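## Task

Carry the tote from the staging bench over to the work bench, where it must rest entirely on the bench with nothing sticking past the edge. The stand's post is already pinned at the correct height and has to finish pinned at that same height; letting it down quickly can count as failure even if a robot is holding it. Take the wooden block out of the tote and set it on the stand's top plate. One or both robots may be used. At the end, release everything and back the robots away. A robot that topples or finishes leaning means failure, and anything that stays in place only because a robot is holding it does not count.

## Robot and tools

Robots. There are two identical Hello Robot Stretch 4 robots, r1 and r2, each with one arm. Each has an omni-wheel base, a lift that slides up a mast, a telescoping arm that reaches forward, a three-joint wrist (yaw, pitch, roll) and a two-finger gripper made of bendy steel strips. Each is roughly 1.6 m tall, and its base rim lies within 0.23 m of its base origin. Cameras per robot: <r>_head_camera, <r>_head_left_camera, <r>_head_right_camera and <r>_wrist_camera (for example r1_wrist_camera). A loose object may occasionally get a short push from outside.

Frames. Every robot reports in its own base frame: origin on the floor below the base centre, x ahead, y to the left, z up. hand_pose, a fixed point between the open fingertips, is expressed in that frame, and its printed position may be somewhat wrong. The odometry frame is the base frame as it was when the scene began. Because each robot uses its own frames, only camera images, lidar_m and wrist_depth_mm reveal how the two robots sit relative to one another.

execute_actions. Argument "actions" is a list containing a single action, or an empty list to just read state and images. The action is an object keyed by "r1" and/or "r2"; each robot gets its own entry. Inside an entry: "base", "joints", or both, plus optional "pace" and "contact_limits"; or "end_of_arm" by itself. "base" holds exactly one relative move measured from where the base last reported itself: {"translate_m": d} drives straight, forward positive, -2 to 2 m; {"strafe_m": d} slides sideways, left positive, -2 to 2 m; {"rotate_rad": d} turns in place, counter-clockwise seen from above positive, -3.2 to 3.2 rad. "joints" holds absolute targets by name: lift_m 0 to 1.2 m; arm_m 0 to 0.55 m; wrist_yaw_rad -1.134 to 4.276 (0 ahead, positive turns left, 3.14 tucked back, past 3.4 the arm may block it); wrist_pitch_rad -1.117 to 4.259 (0 level, 1.57 pointing down); wrist_roll_rad -1.117 to 4.259 (0 puts the fingers level, positive turns clockwise viewed from behind the gripper); gripper_m -0.038 to 0.141 m, the fingertip gap, with negatives squeezing the tips together. Joint targets past their range get clipped and reported; unknown keys or other bad values make the whole call rejected with no motion. "pace" is "slow", "default", "fast" or "max" (base up to 0.1/0.3/0.4/0.6 m/s and 1/2/3/4 rad/s, reduced when the lift is above 0.2 m). "contact_limits" {"arm_m": v} with v from 0 (gentlest) to 0.75 (firmest), default 0.5, sets how hard the arm may push before halting. {"end_of_arm": "enable_torque"} revives wrist or gripper motors that shut off. Every motion in one action begins together; a single action runs at most 15 s. "cameras" lists the cameras to return (omitted, null or ["all"] gives all; [] gives none). Anything you leave out may keep pushing toward its earlier target.

Other tools. wait {"seconds": 0 to 10} lets the scene run with no new command and returns state and images. zoom_image {"camera", "region": [x0, y0, x1, y1]} in pixels from the top-left, at most 504 by 504, shows detail from a camera's most recent full image. read_manual gives only licence texts. finished_scene {"scene": 1 or 2} closes a scene permanently; its result states whether the goal was met and provides the next task. If a result reports a stop, your remaining calls in that reply are skipped.

Results. base_status and joint_status say how each motion ended: "done"; "off_target" (resting away from target, maybe still pushing); "contact_stop_at_<key>" (it met something; lift, arm or wheels may go slack, a slack lift may sag under load); "limit_stop_at_<name>", including limit_stop_at_tilt (leaning beyond 6 degrees, drive goes slack) and limit_stop_at_own_body (about to strike itself; move away from the body); "torque_fault" (a wrist or gripper motor overloaded and went limp until enable_torque). on_its_own covers what the call did not command; "held at" is the held target, not the actual position. lidar_m gives 12 distances in 30-degree sectors, the first straight ahead, counting counter-clockwise; "-" means nothing seen or closer than 0.25 m. wrist_depth_mm is a 7 by 7 grid of depths in mm (100 to 2000). motor_effort is percent of maximum, bracket shows the peak; a clear change in gripper_m effort indicates a firm grip, and gripper readings alone never confirm a hold. base_odometry counts wheel rotation, so slip appears as movement; if turned_by_wheels and turned_by_imu differ by over about 0.1 rad, suspect a collision or slip. base_tilt is in degrees, forward and right positive.

Hints. To grip, command a gap smaller than the object. Unfold at scene start with lift_m 0.4 and wrist_yaw_rad 0 together. If fingertips catch on a surface, raise the lift.

Avoid. Robots pressing against each other, since even millimetres of further driving once touching is a hard press. Two robots carrying one load, because their travel can differ by about 3 cm per metre and tip one over. Turning or driving with more than 1 kg held and arm_m beyond 0.2, especially at fast paces. Strong steady pushes, high gripper positions with high contact limits, and holding over about 2 kg with a level wrist. Dropping, slamming or letting things fall, including the stand's post, which must be lowered slowly if at all. Finish by opening the gripper and moving clear.

Each tool is called after "Call:" as a command line: name --argument value for each argument, lists and objects as JSON in quotes; but a table of rows of numbers goes row by row, as --pt "numbers of a row", without its own name.

## Session

Call:
execute_actions --actions '[]'

Scene clock: 0.00 s.
r1.base_odometry: x=+0.000 y=+0.000 heading=+0.000 (m, m, rad; r1's odometry frame)
r1.turned_by_wheels: +0.000 (rad since the last result)
r1.turned_by_imu: +0.000 (rad since the last result)
r1.base_tilt: forward=-0.3 right=-1.0 (deg)
r1.lidar_m: 1.75 2.73 1.12 0.84 0.83 0.89 1.27 4.28 1.59 1.22 1.91 1.76
r1.base_status: not commanded
r1.joint_positions: lift_m=+0.162 arm_m=+0.002 wrist_yaw_rad=+3.130 wrist_pitch_rad=+0.001 wrist_roll_rad=-0.011 gripper_m=+0.057
r1.joint_status: not commanded
r1.motor_effort: lift_m=+20 arm_m=+0 wrist_yaw_rad=+0 wrist_pitch_rad=-5 wrist_roll_rad=+0 gripper_m=-5 wheel_0=+1 wheel_1=+0 wheel_2=+1 (%)
r1.hand_pose: x=-0.1142 y=+0.0907 z=+0.3402 quat_wxyz=(+0.006, -0.001, -0.006, +1.000) (m; r1's base frame)
r1.wrist_depth_mm: - 146 263 1983 1308 960 798 / - 120 144 1983 1308 976 788 / - 117 144 1808 1308 976 788 / - 133 176 1983 1308 976 798 / 211 - - 1983 1336 991 788 / 227 1576 220 1464 208 931 798 / 225 960 878 154 931 854 788
r2.base_odometry: x=+0.000 y=+0.000 heading=+0.000 (m, m, rad; r2's odometry frame)
r2.turned_by_wheels: +0.000 (rad since the last result)
r2.turned_by_imu: +0.000 (rad since the last result)
r2.base_tilt: forward=-0.3 right=+0.0 (deg)
r2.lidar_m: 0.71 0.96 2.23 2.01 1.67 3.03 1.44 1.70 3.97 1.12 0.76 0.69
r2.base_status: not commanded
r2.joint_positions: lift_m=+0.167 arm_m=-0.002 wrist_yaw_rad=+3.096 wrist_pitch_rad=+0.007 wrist_roll_rad=+0.005 gripper_m=+0.057
r2.joint_status: not commanded
r2.motor_effort: lift_m=+18 arm_m=+0 wrist_yaw_rad=+2 wrist_pitch_rad=-7 wrist_roll_rad=+0 gripper_m=-4 wheel_0=+0 wheel_1=+0 wheel_2=+1 (%)
r2.hand_pose: x=-0.1156 y=+0.1005 z=+0.3437 quat_wxyz=(+0.023, -0.003, +0.003, +1.000) (m; r2's base frame)
r2.wrist_depth_mm: - 137 - - - - - / - 136 - - - - - / - 136 239 - - - - / 111 136 1499 - - - - / 134 1921 - - - - - / 1499 1537 215 1537 218 1464 1397 / 1025 946 904 917 891 917 960
pictures: r1_head_camera, r1_head_left_camera, r1_head_right_camera, r1_wrist_camera, r2_head_camera, r2_head_left_camera, r2_head_right_camera, r2_wrist_camera
Images, in order (width x height): r1_head_camera 420x560, r1_head_left_camera 420x672, r1_head_right_camera 420x672, r1_wrist_camera 616x392, r2_head_camera 420x560, r2_head_left_camera 420x672, r2_head_right_camera 420x672, r2_wrist_camera 616x392.

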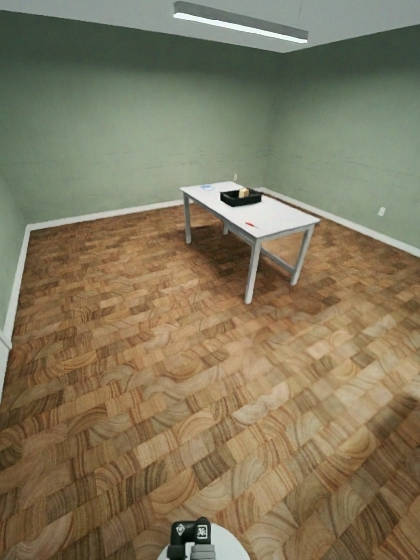

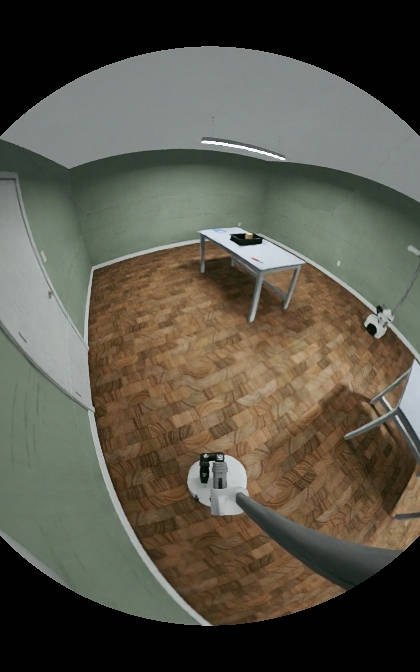

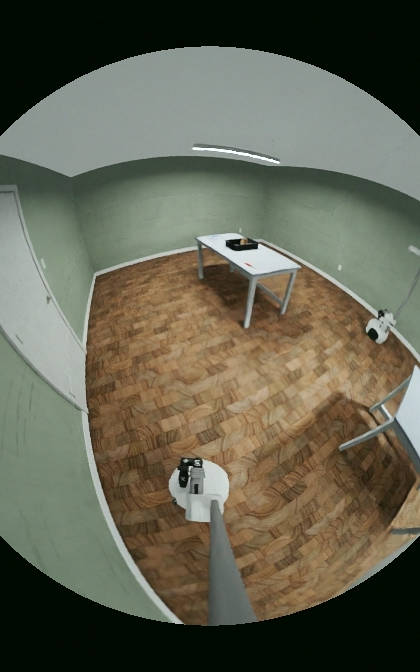

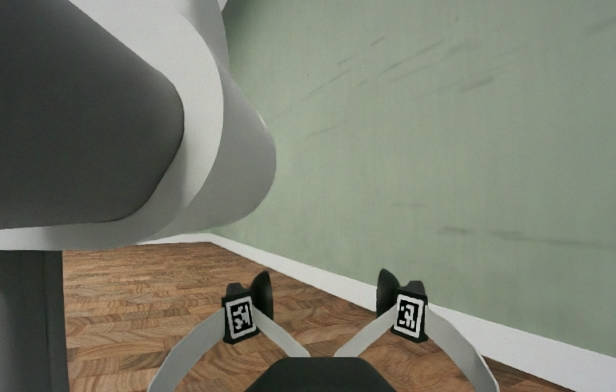

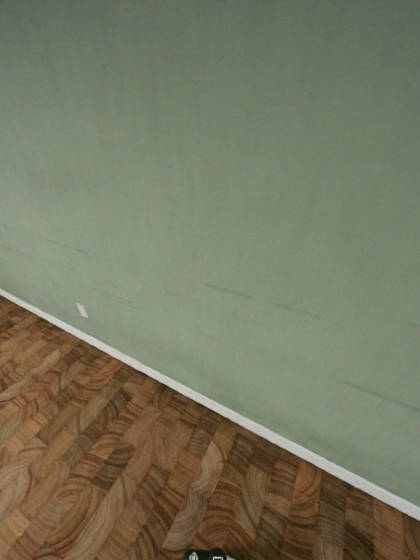

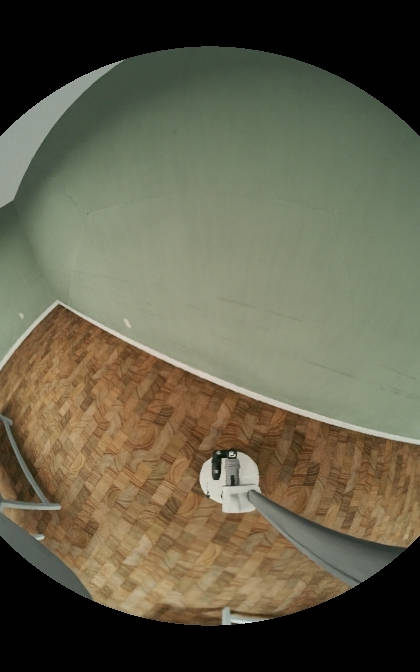

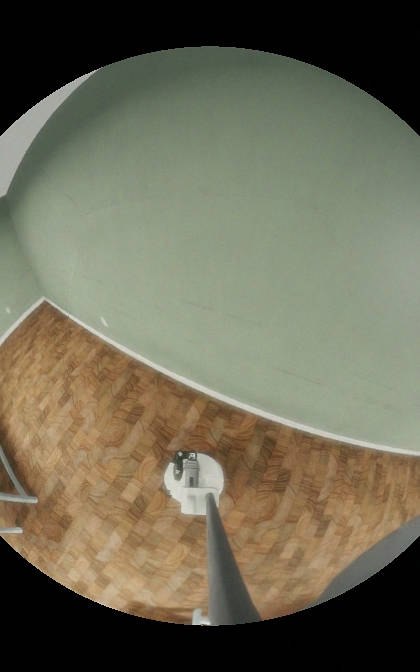

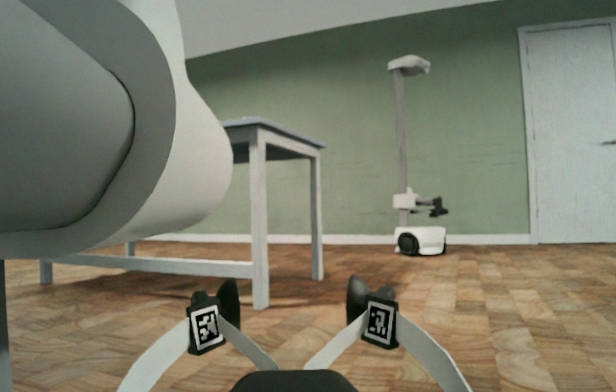

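Call:
zoom_image --camera "r1_head_camera" --region '[170, 160, 330, 310]'

Call:
execute_actions --actions '[{"r2":{"base":{"rotate_rad":-2.6},"pace":"fast"},"r1":{"base":{"translate_m":0.6},"pace":"fast"}}]'

Region (170, 160, 330, 310) of r1_head_camera's 420x560 image, scaled by 3.150, with more detail than that image has; it fills the top 472 rows of this view, and the rest is white.

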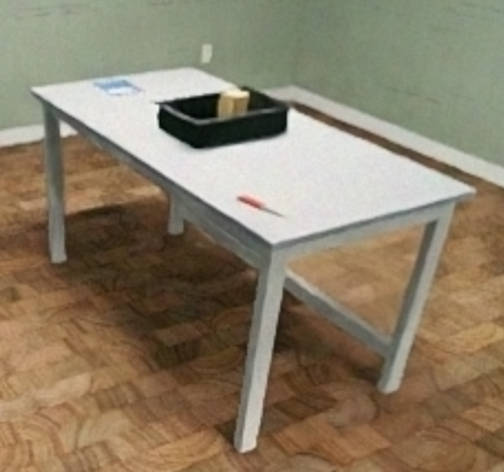

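Scene clock: 3.03 s.
r1.base_odometry: x=+0.600 y=+0.000 heading=+0.000 (m, m, rad; r1's odometry frame)
r1.turned_by_wheels: +0.000 (rad since the last result)
r1.turned_by_imu: -0.002 (rad since the last result)
r1.base_tilt: forward=-0.4 right=-1.0 (deg)
r1.lidar_m: 1.35 3.65 1.47 1.13 1.08 1.17 1.65 4.97 1.31 1.41 2.72 1.17
r1.base_status: done
r1.joint_positions: lift_m=+0.162 arm_m=+0.002 wrist_yaw_rad=+3.130 wrist_pitch_rad=+0.001 wrist_roll_rad=-0.011 gripper_m=+0.057
r1.joint_status: not commanded
r1.motor_effort: lift_m=+20(20) arm_m=+0(0) wrist_yaw_rad=+0(0) wrist_pitch_rad=-5(5) wrist_roll_rad=+0(0) gripper_m=-4(3) wheel_0=-1(7) wheel_1=-1(6) wheel_2=+1(12) (%)
r1.hand_pose: x=-0.1142 y=+0.0907 z=+0.3402 quat_wxyz=(+0.006, -0.001, -0.006, +1.000) (m; r1's base frame)
r1.wrist_depth_mm: - 146 263 - 1708 1281 1078 / - 120 145 - 1708 1308 1042 / - 117 144 - 1756 1308 1060 / - 132 176 - 1756 1281 1060 / 211 - - - 1808 1308 1060 / 228 1464 220 1499 208 1229 1025 / 225 931 904 154 946 854 931
r2.base_odometry: x=+0.000 y=+0.000 heading=-2.600 (m, m, rad; r2's odometry frame)
r2.turned_by_wheels: -2.600 (rad since the last result)
r2.turned_by_imu: -2.586 (rad since the last result)
r2.base_tilt: forward=-0.3 right=-0.1 (deg)
r2.lidar_m: 1.71 3.77 1.12 0.73 0.69 0.72 1.00 2.30 1.92 1.69 2.70 1.41
r2.base_status: done
r2.joint_positions: lift_m=+0.167 arm_m=-0.002 wrist_yaw_rad=+3.096 wrist_pitch_rad=+0.007 wrist_roll_rad=+0.005 gripper_m=+0.057
r2.joint_status: not commanded
r2.motor_effort: lift_m=+18(18) arm_m=+0(0) wrist_yaw_rad=+1(2) wrist_pitch_rad=-7(7) wrist_roll_rad=+0(0) gripper_m=+0(2) wheel_0=+2(11) wheel_1=+0(11) wheel_2=+0(15) (%)
r2.hand_pose: x=-0.1156 y=+0.1005 z=+0.3437 quat_wxyz=(+0.023, -0.003, +0.003, +1.000) (m; r2's base frame)
r2.wrist_depth_mm: - 137 1708 1182 917 732 634 / - 137 1537 1182 891 732 627 / - 136 240 1160 917 732 640 / 111 136 1397 1205 891 732 634 / 134 - 1661 1182 917 732 634 / 1464 1499 216 1182 218 741 627 / 1042 931 904 931 854 699 647
pictures: r1_head_camera, r1_head_left_camera, r1_head_right_camera, r1_wrist_camera, r2_head_camera, r2_head_left_camera, r2_head_right_camera, r2_wrist_camera
camera_calibration (this result's frames):
r1_wrist_camera: T_world_to_cam=[[-0.0316543, 0.999499, -0.000254192, -0.0865431], [-0.0264051, -0.00109048, -0.999651, 0.398759], [-0.99915, -0.0316365, 0.0264264, 0.106264], [0, 0, 0, 1]] pos_world=[0.113964, 0.0902964, 0.39579]
r2_wrist_camera: T_world_to_cam=[[0.0986147, 0.99458, -0.0329513, -0.0917902], [-0.0336588, -0.0297601, -0.99899, 0.407611], [-0.994556, 0.0996242, 0.0305416, 0.0890107], [0, 0, 0, 1]] pos_world=[0.111298, 0.0945556, 0.401457]
Images, in order (width x height): r1_head_camera 420x560, r1_head_left_camera 420x672, r1_head_right_camera 420x672, r1_wrist_camera 616x392, r2_head_camera 420x560, r2_head_left_camera 420x672, r2_head_right_camera 420x672, r2_wrist_camera 616x392.

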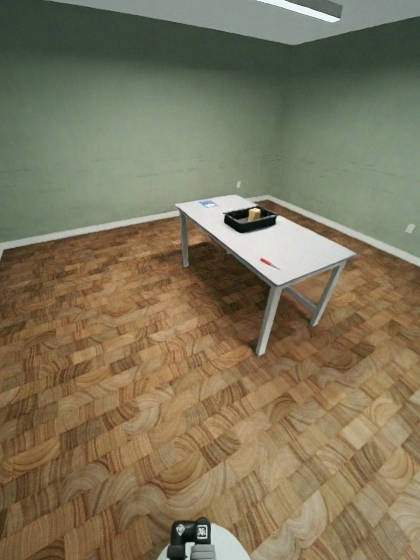

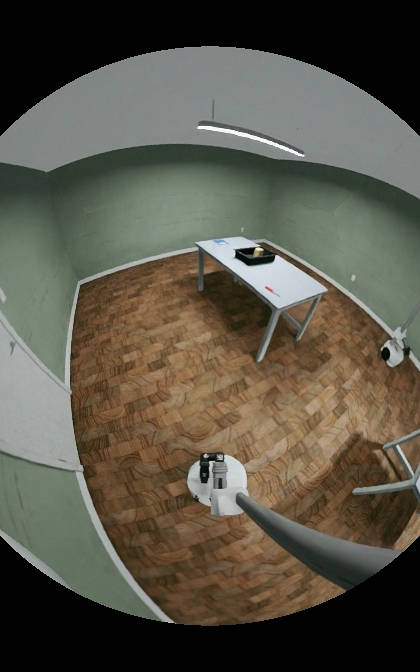

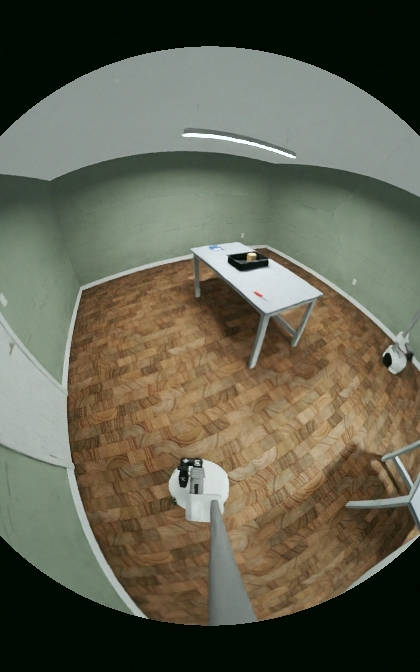

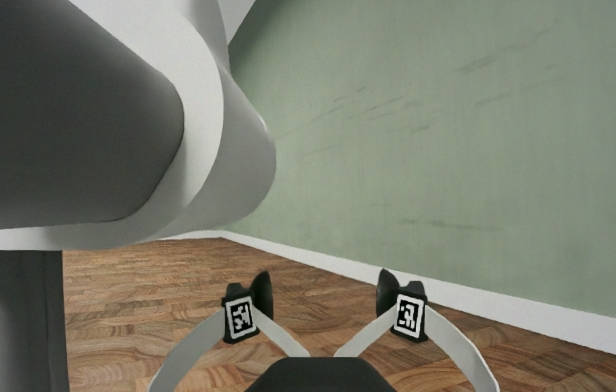

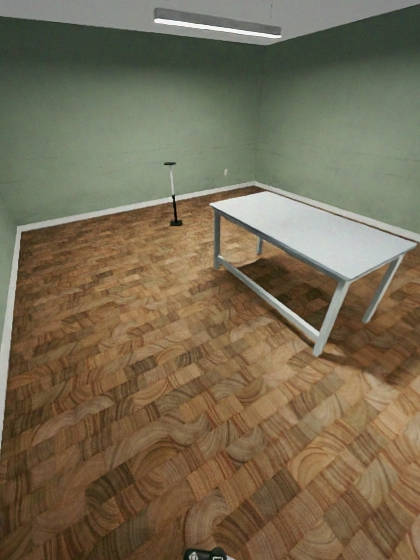

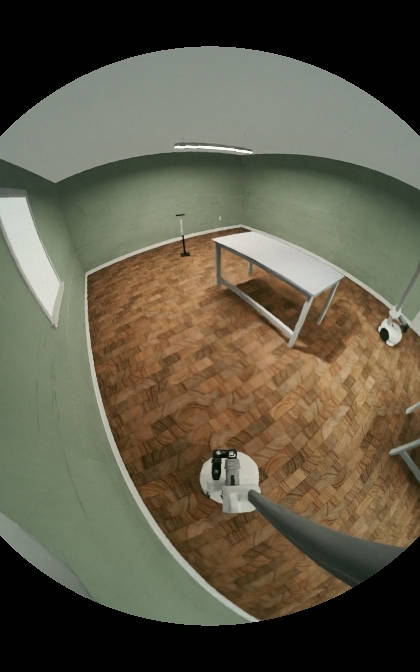

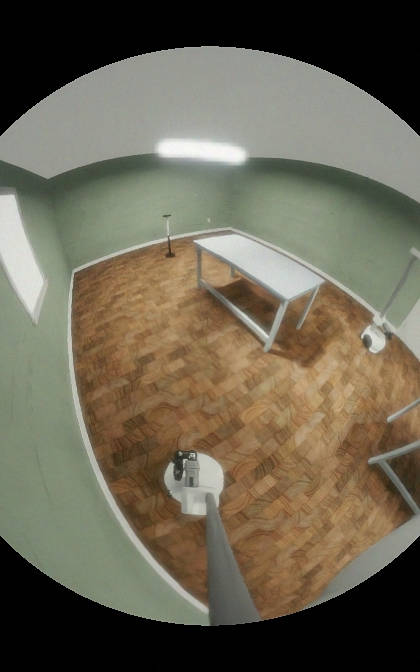

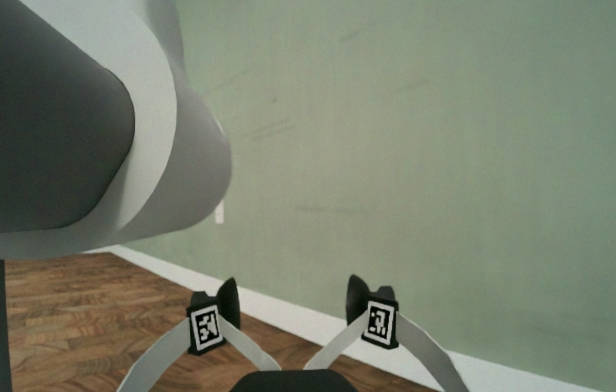

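Call:
execute_actions --actions '[{"r2":{"base":{"rotate_rad":-1.02},"pace":"fast"},"r1":{"base":{"rotate_rad":-1.076},"pace":"fast"}}]' --cameras '[]'

Call:
execute_actions --actions '[{"r2":{"base":{"strafe_m":-1.5},"joints":{"lift_m":0.95,"wrist_yaw_rad":0,"wrist_pitch_rad":0.5,"gripper_m":0.12},"pace":"fast"},"r1":{"base":{"strafe_m":1.57},"joints":{"lift_m":0.95,"wrist_yaw_rad":0,"wrist_pitch_rad":0.5,"gripper_m":0.12},"pace":"fast"}}]' --cameras '["r1_head_camera","r2_head_camera","r1_wrist_camera","r2_wrist_camera","r2_head_left_camera"]'

Scene clock: 5.80 s.
r1.base_odometry: x=+0.600 y=+0.000 heading=-1.076 (m, m, rad; r1's odometry frame)
r1.turned_by_wheels: -1.076 (rad since the last result)
r1.turned_by_imu: -1.080 (rad since the last result)
r1.base_tilt: forward=-0.2 right=-1.1 (deg)
r1.lidar_m: 2.74 1.17 1.27 3.78 1.51 1.15 1.11 1.17 1.63 4.65 1.29 1.35
r1.base_status: done
r1.joint_positions: lift_m=+0.162 arm_m=+0.002 wrist_yaw_rad=+3.130 wrist_pitch_rad=+0.001 wrist_roll_rad=-0.011 gripper_m=+0.057
r1.joint_status: not commanded
r1.motor_effort: lift_m=+20(20) arm_m=+0(0) wrist_yaw_rad=+0(0) wrist_pitch_rad=-5(6) wrist_roll_rad=+0(0) gripper_m=-3(4) wheel_0=+0(4) wheel_1=+0(10) wheel_2=+0(8) (%)
r1.hand_pose: x=-0.1142 y=+0.0907 z=+0.3402 quat_wxyz=(+0.006, -0.001, -0.006, +1.000) (m; r1's base frame)
r1.wrist_depth_mm: - 146 263 1255 1229 1205 1182 / - 120 145 1229 1229 1182 1182 / - 117 144 1229 1255 1205 1138 / - 132 176 1229 1229 1182 1182 / 211 1281 1255 1229 1229 1182 1138 / 228 1255 218 1205 209 1182 1160 / 225 960 891 154 931 842 931
r2.base_odometry: x=+0.000 y=+0.000 heading=+2.664 (m, m, rad; r2's odometry frame)
r2.turned_by_wheels: -1.019 (rad since the last result)
r2.turned_by_imu: -1.014 (rad since the last result)
r2.base_tilt: forward=-0.3 right=-0.2 (deg)
r2.lidar_m: 2.70 1.40 1.70 3.41 1.10 0.75 0.70 0.73 0.99 2.48 1.85 1.62
r2.base_status: done
r2.joint_positions: lift_m=+0.167 arm_m=-0.002 wrist_yaw_rad=+3.096 wrist_pitch_rad=+0.007 wrist_roll_rad=+0.005 gripper_m=+0.057
r2.joint_status: not commanded
r2.motor_effort: lift_m=+18(18) arm_m=+0(0) wrist_yaw_rad=+3(3) wrist_pitch_rad=-7(8) wrist_roll_rad=+0(0) gripper_m=-4(2) wheel_0=+3(10) wheel_1=+2(13) wheel_2=+2(15) (%)
r2.hand_pose: x=-0.1156 y=+0.1005 z=+0.3437 quat_wxyz=(+0.023, -0.003, +0.003, +1.000) (m; r2's base frame)
r2.wrist_depth_mm: - 138 831 866 878 917 917 / - 136 831 866 878 904 931 / - 136 239 854 878 904 917 / 111 136 831 854 866 904 917 / 134 809 820 842 842 878 917 / 788 798 216 842 218 878 891 / 788 788 788 820 842 854 878
pictures: none
No camera images: the call's "cameras" was empty. Leave "cameras" out to get every camera's image.

Scene clock: 10.93 s.
r1.base_odometry: x=+1.982 y=+0.746 heading=-1.076 (m, m, rad; r1's odometry frame)
r1.turned_by_wheels: +0.000 (rad since the last result)
r1.turned_by_imu: -0.002 (rad since the last result)
r1.base_tilt: forward=-0.4 right=-0.9 (deg)
r1.lidar_m: 0.89 0.96 2.28 2.21 1.49 1.11 1.07 1.10 1.55 3.43 2.68 0.94
r1.base_status: done
r1.joint_positions: lift_m=+0.950 arm_m=+0.002 wrist_yaw_rad=+0.000 wrist_pitch_rad=+0.502 wrist_roll_rad=-0.011 gripper_m=+0.120
r1.joint_status: all done
r1.motor_effort: lift_m=+23(28) arm_m=+0(0) wrist_yaw_rad=-1(8) wrist_pitch_rad=-3(2) wrist_roll_rad=+0(0) gripper_m=+0(6) wheel_0=+2(10) wheel_1=-2(11) wheel_2=+2(2) (%)
r1.hand_pose: x=+0.4262 y=-0.0874 z=+0.9892 quat_wxyz=(+0.969, -0.005, +0.248, +0.002) (m; r1's base frame)
r1.wrist_depth_mm: - - - - - - - / - - - - - - - / - 1255 1205 931 1025 1078 1078 / 891 891 842 831 831 788 778 / 960 1983 1808 1756 1808 1708 1708 / 1499 1661 219 1618 1537 212 1499 / 1397 1366 1366 148 1308 1308 1281
r2.base_odometry: x=+0.689 y=+1.332 heading=+2.664 (m, m, rad; r2's odometry frame)
r2.turned_by_wheels: +0.000 (rad since the last result)
r2.turned_by_imu: +0.004 (rad since the last result)
r2.base_tilt: forward=-0.2 right=-0.2 (deg)
r2.lidar_m: 1.29 1.33 2.47 3.13 0.99 0.68 0.65 0.67 0.92 2.26 2.65 1.38
r2.base_status: done
r2.joint_positions: lift_m=+0.950 arm_m=-0.002 wrist_yaw_rad=+0.000 wrist_pitch_rad=+0.502 wrist_roll_rad=+0.005 gripper_m=+0.120
r2.joint_status: all done
r2.motor_effort: lift_m=+22(24) arm_m=+0(0) wrist_yaw_rad=+0(5) wrist_pitch_rad=-6(6) wrist_roll_rad=+0(0) gripper_m=-1(2) wheel_0=+1(14) wheel_1=-1(13) wheel_2=+0(2) (%)
r2.hand_pose: x=+0.4215 y=-0.0873 z=+0.9891 quat_wxyz=(+0.969, +0.002, +0.248, +0.000) (m; r2's base frame)
r2.wrist_depth_mm: - - - - - - - / - - - - - - - / - 1397 1182 1182 1205 1229 1308 / - - - - - - - / 1983 1863 1921 1921 1983 1983 1863 / 1618 1397 1537 1464 218 1499 1537 / 1366 1281 1281 156 1336 1308 1366
pictures: r1_head_camera, r1_wrist_camera, r2_head_camera, r2_head_left_camera, r2_wrist_camera
camera_calibration (this result's frames):
r1_wrist_camera: T_world_to_cam=[[0.037925, -0.999062, -0.0208866, -0.0751234], [-0.456588, 0.0012674, -0.889677, 1.13633], [0.888869, 0.0432776, -0.456112, 0.302687], [0, 0, 0, 1]] pos_world=[0.252635, -0.0895927, 1.14746]
r2_wrist_camera: T_world_to_cam=[[-0.0621077, -0.998063, -0.00371411, -0.0718946], [-0.446406, 0.031107, -0.894289, 1.14056], [0.892672, -0.0538843, -0.447473, 0.286107], [0, 0, 0, 1]] pos_world=[0.24929, -0.0918182, 1.14775]
Images, in order (width x height): r1_head_camera 420x560, r1_wrist_camera 616x392, r2_head_camera 420x560, r2_head_left_camera 420x672, r2_wrist_camera 616x392.

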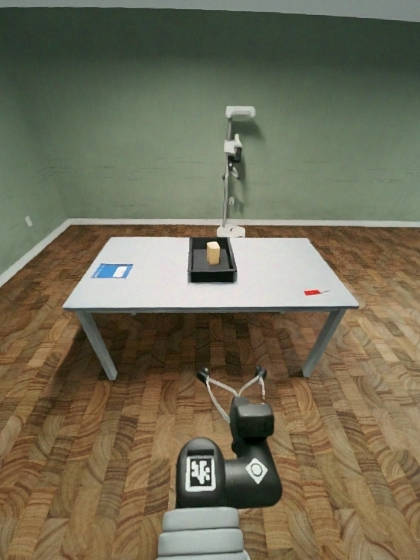

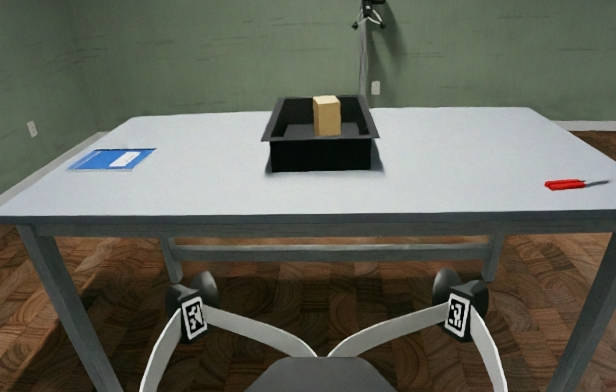

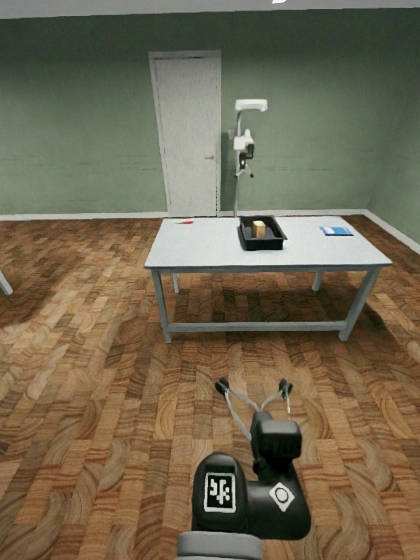

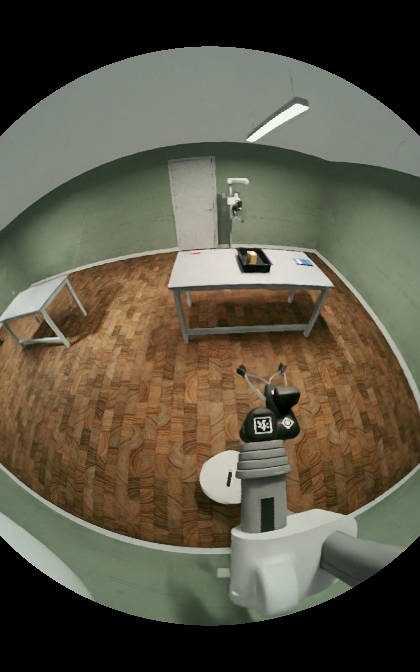

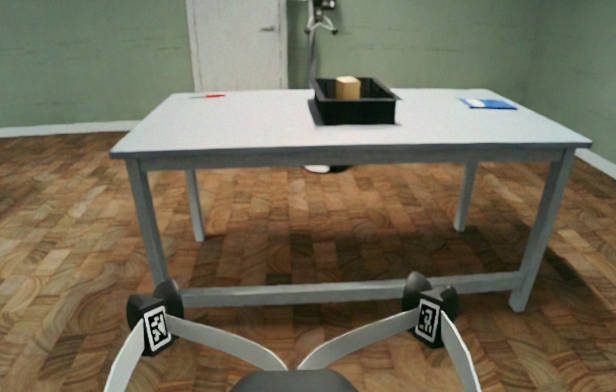

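Call:
execute_actions --actions '[{"r2":{"base":{"translate_m":0.85},"joints":{"lift_m":1.05,"wrist_pitch_rad":0.8},"pace":"fast"},"r1":{"base":{"translate_m":0.45},"joints":{"lift_m":1.05,"wrist_pitch_rad":0.8},"pace":"fast"}}]' --cameras '["r1_head_camera","r2_head_camera","r1_wrist_camera","r2_wrist_camera"]'

Scene clock: 14.90 s.
r1.base_odometry: x=+2.195 y=+0.350 heading=-1.076 (m, m, rad; r1's odometry frame)
r1.turned_by_wheels: +0.000 (rad since the last result)
r1.turned_by_imu: -0.001 (rad since the last result)
r1.base_tilt: forward=-0.4 right=-1.0 (deg)
r1.lidar_m: 0.45 0.48 0.65 2.19 2.15 1.59 1.52 1.57 2.23 2.56 0.68 0.47
r1.base_status: done
r1.joint_positions: lift_m=+1.050 arm_m=+0.002 wrist_yaw_rad=+0.000 wrist_pitch_rad=+0.801 wrist_roll_rad=-0.011 gripper_m=+0.120
r1.joint_status: all done
r1.motor_effort: lift_m=+23(26) arm_m=+0(0) wrist_yaw_rad=+0(1) wrist_pitch_rad=-3(4) wrist_roll_rad=+0(0) gripper_m=+0(1) wheel_0=+2(5) wheel_1=+0(7) wheel_2=+1(12) (%)
r1.hand_pose: x=+0.3740 y=-0.0874 z=+1.0208 quat_wxyz=(+0.921, -0.005, +0.390, +0.002) (m; r1's base frame)
r1.wrist_depth_mm: - - - - - - - / - 991 960 831 854 891 866 / 831 798 768 741 732 750 723 / 691 676 647 597 615 634 627 / 597 591 574 580 564 549 544 / 525 521 219 508 496 211 484 / 1255 1229 1182 148 1160 1138 1160
r2.base_odometry: x=-0.066 y=+1.722 heading=+2.664 (m, m, rad; r2's odometry frame)
r2.turned_by_wheels: +0.000 (rad since the last result)
r2.turned_by_imu: +0.000 (rad since the last result)
r2.base_tilt: forward=+0.0 right=+0.1 (deg)
r2.lidar_m: 0.43 0.48 0.64 2.20 2.27 1.60 1.49 1.55 2.07 2.53 0.67 0.50
r2.base_status: done
r2.joint_positions: lift_m=+1.050 arm_m=-0.002 wrist_yaw_rad=+0.000 wrist_pitch_rad=+0.802 wrist_roll_rad=+0.005 gripper_m=+0.120
r2.joint_status: all done
r2.motor_effort: lift_m=+22(24) arm_m=+0(1) wrist_yaw_rad=+1(2) wrist_pitch_rad=-5(4) wrist_roll_rad=+0(0) gripper_m=-2(2) wheel_0=+3(10) wheel_1=+3(8) wheel_2=-1(13) (%)
r2.hand_pose: x=+0.3693 y=-0.0874 z=+1.0207 quat_wxyz=(+0.921, +0.002, +0.390, -0.001) (m; r2's base frame)
r2.wrist_depth_mm: - - - - - - - / - 904 931 891 842 960 960 / 768 768 778 759 691 732 778 / 654 661 661 654 585 603 661 / 564 564 569 569 574 574 569 / 492 473 504 504 217 508 521 / 1160 1138 1160 156 1182 1182 1229
pictures: r1_head_camera, r1_wrist_camera, r2_head_camera, r2_wrist_camera
camera_calibration (this result's frames):
r1_wrist_camera: T_world_to_cam=[[0.0299222, -0.999069, -0.0310687, -0.0591443], [-0.698804, 0.00131534, -0.715312, 1.05316], [0.714687, 0.0431146, -0.698114, 0.675659], [0, 0, 0, 1]] pos_world=[0.254836, -0.0896053, 1.22319]
r2_wrist_camera: T_world_to_cam=[[-0.0605227, -0.998056, 0.0148821, -0.094625], [-0.690437, 0.0310919, -0.722724, 1.06047], [0.720856, -0.0540164, -0.690977, 0.658827], [0, 0, 0, 1]] pos_world=[0.251545, -0.0918258, 1.22307]
Images, in order (width x height): r1_head_camera 420x560, r1_wrist_camera 616x392, r2_head_camera 420x560, r2_wrist_camera 616x392.

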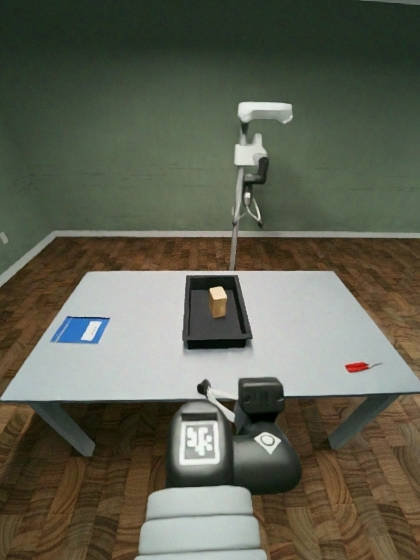

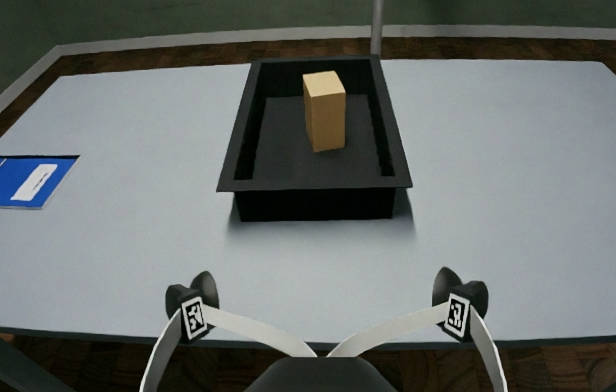

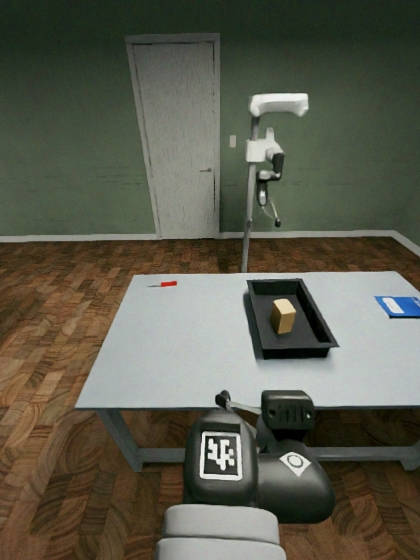

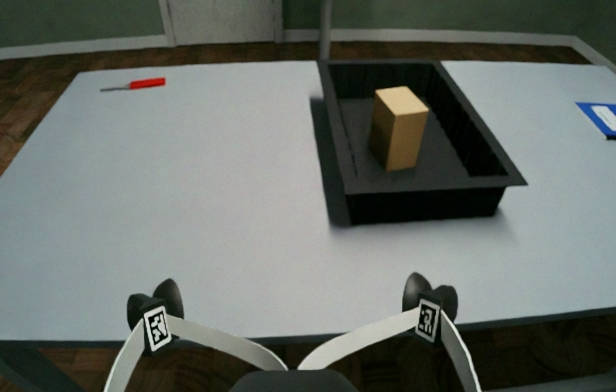

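Call:
execute_actions --actions '[{"r2":{"base":{"rotate_rad":0.03},"joints":{"wrist_yaw_rad":1.571,"wrist_pitch_rad":1.571,"wrist_roll_rad":0,"gripper_m":0.08}},"r1":{"base":{"strafe_m":-0.07},"joints":{"wrist_yaw_rad":1.571,"wrist_pitch_rad":1.571,"wrist_roll_rad":0,"gripper_m":0.08}}}]' --cameras '[]'

Call:
execute_actions --actions '[{"r2":{"base":{"strafe_m":-0.30},"joints":{"arm_m":0.22}},"r1":{"base":{"translate_m":0.17},"joints":{"arm_m":0.23}}}]' --cameras '[]'

Call:
execute_actions --actions '[{"r2":{"base":{"translate_m":0.17},"joints":{"lift_m":1.0,"arm_m":0.23}},"r1":{"joints":{"lift_m":1.0}}}]'

Scene clock: 18.30 s.
r1.base_odometry: x=+2.134 y=+0.317 heading=-1.076 (m, m, rad; r1's odometry frame)
r1.turned_by_wheels: +0.000 (rad since the last result)
r1.turned_by_imu: +0.002 (rad since the last result)
r1.base_tilt: forward=-0.1 right=-1.0 (deg)
r1.lidar_m: 0.46 0.48 0.66 2.27 2.16 1.61 1.52 1.59 2.23 2.50 0.64 0.48
r1.base_status: done
r1.joint_positions: lift_m=+1.050 arm_m=+0.002 wrist_yaw_rad=+1.571 wrist_pitch_rad=+1.571 wrist_roll_rad=+0.000 gripper_m=+0.080
r1.joint_status: all done
r1.motor_effort: lift_m=+23(23) arm_m=+0(0) wrist_yaw_rad=+1(8) wrist_pitch_rad=+2(3) wrist_roll_rad=+1(2) gripper_m=-4(3) wheel_0=+0(7) wheel_1=+2(8) wheel_2=+0(1) (%)
r1.hand_pose: x=+0.2607 y=+0.0000 z=+0.9395 quat_wxyz=(+0.500, -0.500, +0.500, +0.500) (m; r1's base frame)
r1.wrist_depth_mm: 1205 1205 1205 1205 1182 1160 394 / 1255 1205 1182 1182 1182 1182 392 / 1205 1182 1205 1182 1160 1160 397 / 1229 1205 960 1160 1182 1138 392 / 1205 1229 976 1138 1160 1182 392 / 1205 699 206 1160 223 1138 389 / 452 1205 1182 151 1138 407 389
r2.base_odometry: x=-0.066 y=+1.722 heading=+2.693 (m, m, rad; r2's odometry frame)
r2.turned_by_wheels: +0.029 (rad since the last result)
r2.turned_by_imu: +0.030 (rad since the last result)
r2.base_tilt: forward=+0.0 right=+0.0 (deg)
r2.lidar_m: 0.45 0.47 2.24 2.20 2.21 1.59 1.49 1.58 2.10 2.52 0.65 0.47
r2.base_status: done
r2.joint_positions: lift_m=+1.050 arm_m=-0.002 wrist_yaw_rad=+1.570 wrist_pitch_rad=+1.571 wrist_roll_rad=+0.000 gripper_m=+0.080
r2.joint_status: all done
r2.motor_effort: lift_m=+22(22) arm_m=+0(0) wrist_yaw_rad=+4(9) wrist_pitch_rad=+0(3) wrist_roll_rad=-1(1) gripper_m=-4(6) wheel_0=-4(5) wheel_1=-4(1) wheel_2=-4(10) (%)
r2.hand_pose: x=+0.2560 y=+0.0000 z=+0.9394 quat_wxyz=(+0.500, -0.500, +0.500, +0.500) (m; r2's base frame)
r2.wrist_depth_mm: 1160 1160 1160 1138 1205 427 418 / 1138 1138 1182 1160 1205 433 410 / 1138 1160 1138 1160 1160 1205 410 / 1138 960 917 1160 1182 1160 404 / 1160 931 931 1138 1160 1138 410 / 530 931 931 1160 213 1138 404 / 1138 1138 1138 647 1160 402 407
pictures: none
No camera images: the call's "cameras" was empty. Leave "cameras" out to get every camera's image.

Scene clock: 20.63 s.
r1.base_odometry: x=+2.215 y=+0.167 heading=-1.075 (m, m, rad; r1's odometry frame)
r1.turned_by_wheels: +0.000 (rad since the last result)
r1.turned_by_imu: +0.000 (rad since the last result)
r1.base_tilt: forward=-0.3 right=-1.0 (deg)
r1.lidar_m: 0.28 0.29 0.43 2.27 2.36 1.76 1.68 1.76 2.49 2.47 0.42 0.30
r1.base_status: done
r1.joint_positions: lift_m=+1.050 arm_m=+0.229 wrist_yaw_rad=+1.571 wrist_pitch_rad=+1.571 wrist_roll_rad=+0.000 gripper_m=+0.080
r1.joint_status: all done
r1.motor_effort: lift_m=+23(23) arm_m=+6(9) wrist_yaw_rad=+1(1) wrist_pitch_rad=+2(0) wrist_roll_rad=+1(1) gripper_m=-2(2) wheel_0=+1(7) wheel_1=+1(6) wheel_2=-1(11) (%)
r1.hand_pose: x=+0.4872 y=+0.0000 z=+0.9395 quat_wxyz=(+0.500, -0.500, +0.500, +0.500) (m; r1's base frame)
r1.wrist_depth_mm: 1255 1205 415 410 404 397 394 / 1229 1205 413 410 402 399 394 / 1229 1205 413 402 389 392 389 / 1205 976 413 407 399 394 389 / 1229 976 410 404 399 389 324 / 1229 1182 206 402 223 392 314 / 1229 1229 407 151 392 366 384
r2.base_odometry: x=+0.064 y=+1.993 heading=+2.693 (m, m, rad; r2's odometry frame)
r2.turned_by_wheels: +0.000 (rad since the last result)
r2.turned_by_imu: +0.001 (rad since the last result)
r2.base_tilt: forward=-0.3 right=-0.2 (deg)
r2.lidar_m: 0.45 0.46 0.69 2.48 2.18 1.56 1.48 1.57 2.08 2.22 0.69 0.49
r2.base_status: done
r2.joint_positions: lift_m=+1.050 arm_m=+0.219 wrist_yaw_rad=+1.571 wrist_pitch_rad=+1.571 wrist_roll_rad=+0.000 gripper_m=+0.080
r2.joint_status: all done
r2.motor_effort: lift_m=+22(21) arm_m=+6(8) wrist_yaw_rad=+3(5) wrist_pitch_rad=-1(0) wrist_roll_rad=-1(1) gripper_m=-4(4) wheel_0=+4(13) wheel_1=-3(12) wheel_2=+0(0) (%)
r2.hand_pose: x=+0.4772 y=-0.0001 z=+0.9394 quat_wxyz=(+0.500, -0.500, +0.500, +0.500) (m; r2's base frame)
r2.wrist_depth_mm: 1118 1160 1182 407 413 415 413 / 1138 1160 1182 407 410 410 413 / 1138 1138 1160 404 404 404 329 / 931 931 1118 402 404 392 404 / 904 931 1138 402 402 389 407 / 1138 917 1118 397 213 392 402 / 1118 1098 1138 278 397 364 397
pictures: none
No camera images: the call's "cameras" was empty. Leave "cameras" out to get every camera's image.

Scene clock: 22.57 s.
r1.base_odometry: x=+2.215 y=+0.167 heading=-1.075 (m, m, rad; r1's odometry frame)
r1.turned_by_wheels: +0.000 (rad since the last result)
r1.turned_by_imu: +0.001 (rad since the last result)
r1.base_tilt: forward=-0.3 right=-1.1 (deg)
r1.lidar_m: 0.27 0.29 0.43 2.26 2.38 1.76 1.68 1.76 2.48 2.47 0.43 0.31
r1.base_status: not commanded
r1.joint_positions: lift_m=+1.000 arm_m=+0.229 wrist_yaw_rad=+1.571 wrist_pitch_rad=+1.571 wrist_roll_rad=+0.000 gripper_m=+0.080
r1.joint_status: all done
r1.motor_effort: lift_m=+17(21) arm_m=+6(7) wrist_yaw_rad=+1(1) wrist_pitch_rad=+2(1) wrist_roll_rad=+1(1) gripper_m=-2(2) wheel_0=+1(1) wheel_1=+0(0) wheel_2=-1(0) (%)
r1.hand_pose: x=+0.4872 y=+0.0000 z=+0.8900 quat_wxyz=(+0.500, -0.500, +0.500, +0.500) (m; r1's base frame)
r1.wrist_depth_mm: 1182 370 366 359 353 351 345 / 1182 368 366 359 267 263 262 / 1182 368 364 353 351 343 342 / 1182 366 359 353 349 345 340 / 1160 364 357 351 349 343 324 / 1160 364 206 353 223 342 314 / 1138 364 357 151 347 340 338
r2.base_odometry: x=-0.089 y=+2.066 heading=+2.694 (m, m, rad; r2's odometry frame)
r2.turned_by_wheels: +0.000 (rad since the last result)
r2.turned_by_imu: +0.000 (rad since the last result)
r2.base_tilt: forward=-0.2 right=-0.2 (deg)
r2.lidar_m: 0.27 0.30 0.46 2.46 2.45 1.76 1.66 1.73 2.34 2.23 0.43 0.31
r2.base_status: done
r2.joint_positions: lift_m=+1.000 arm_m=+0.229 wrist_yaw_rad=+1.571 wrist_pitch_rad=+1.571 wrist_roll_rad=+0.000 gripper_m=+0.080
r2.joint_status: all done
r2.motor_effort: lift_m=+14(19) arm_m=+6(5) wrist_yaw_rad=+4(4) wrist_pitch_rad=-1(2) wrist_roll_rad=-1(1) gripper_m=-6(3) wheel_0=+3(10) wheel_1=+4(9) wheel_2=-3(11) (%)
r2.hand_pose: x=+0.4872 y=-0.0001 z=+0.8901 quat_wxyz=(+0.500, -0.500, +0.500, +0.500) (m; r2's base frame)
r2.wrist_depth_mm: 1078 351 353 355 359 362 364 / 1098 351 349 357 357 357 362 / 1078 349 353 263 298 307 312 / 878 347 351 349 351 355 357 / 878 342 349 347 345 265 232 / 1078 345 345 343 213 264 231 / 1060 340 343 208 345 349 349
pictures: r1_head_camera, r1_head_left_camera, r1_head_right_camera, r1_wrist_camera, r2_head_camera, r2_head_left_camera, r2_head_right_camera, r2_wrist_camera
camera_calibration (this result's frames):
r1_wrist_camera: T_world_to_cam=[[0.99901, -0.0111366, -0.0430603, -0.440714], [-0.0123365, -0.99954, -0.0277017, 0.0922332], [-0.042732, 0.0282055, -0.998688, 1.13619], [0, 0, 0, 1]] pos_world=[0.489967, 0.0552359, 1.11828]
r2_wrist_camera: T_world_to_cam=[[0.998188, -0.0285679, 0.0529675, -0.548071], [-0.0265297, -0.998895, -0.0387918, 0.112524], [0.0540172, 0.0373162, -0.997842, 1.08634], [0, 0, 0, 1]] pos_world=[0.491381, 0.0562043, 1.11739]
Images, in order (width x height): r1_head_camera 420x560, r1_head_left_camera 420x672, r1_head_right_camera 420x672, r1_wrist_camera 616x392, r2_head_camera 420x560, r2_head_left_camera 420x672, r2_head_right_camera 420x672, r2_wrist_camera 616x392.

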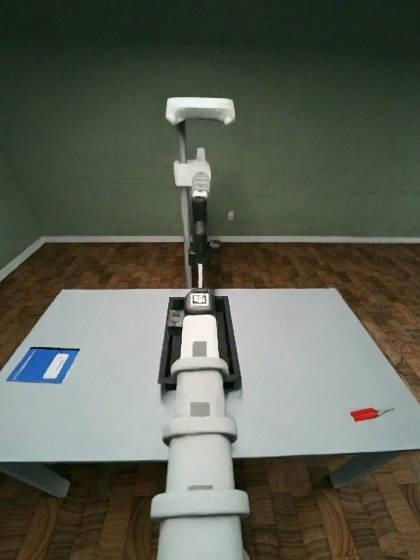

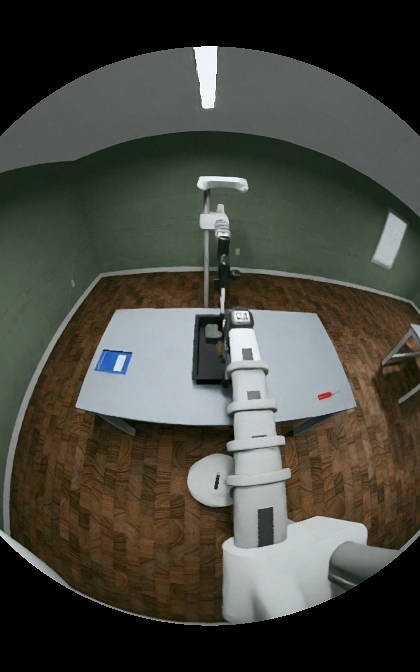

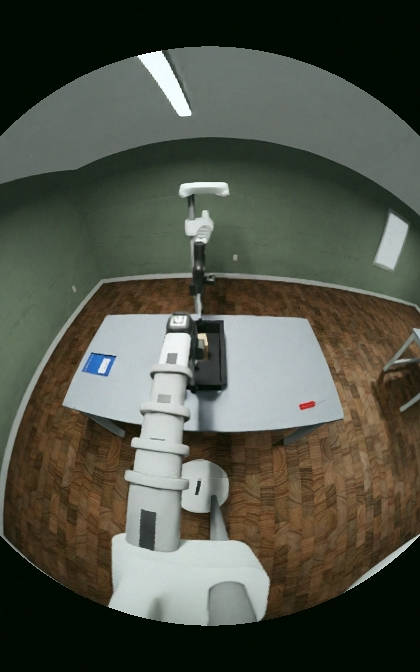

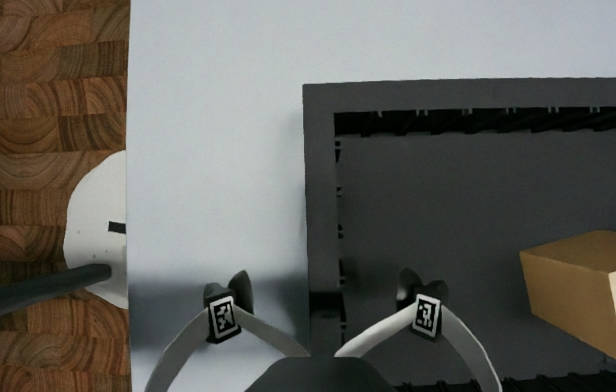

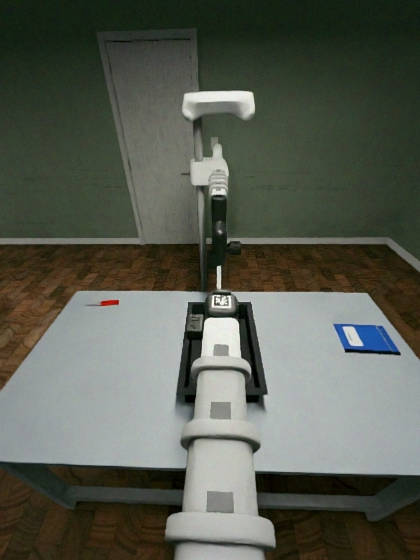

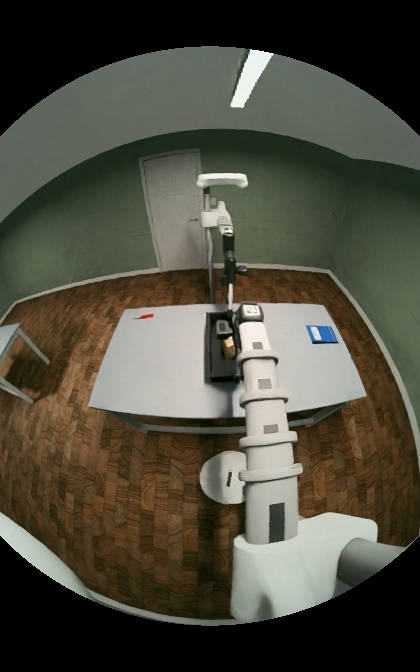

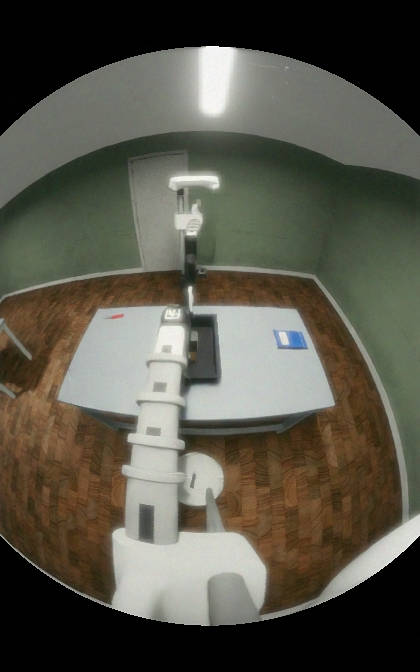

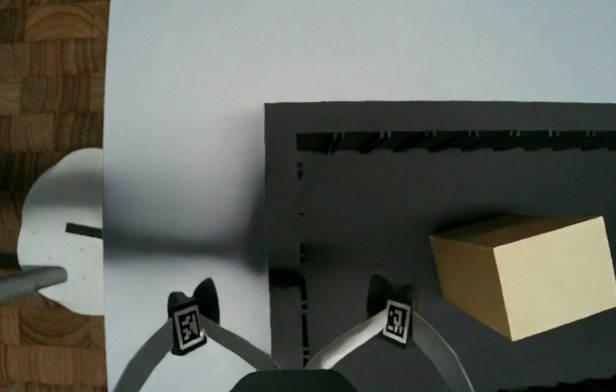

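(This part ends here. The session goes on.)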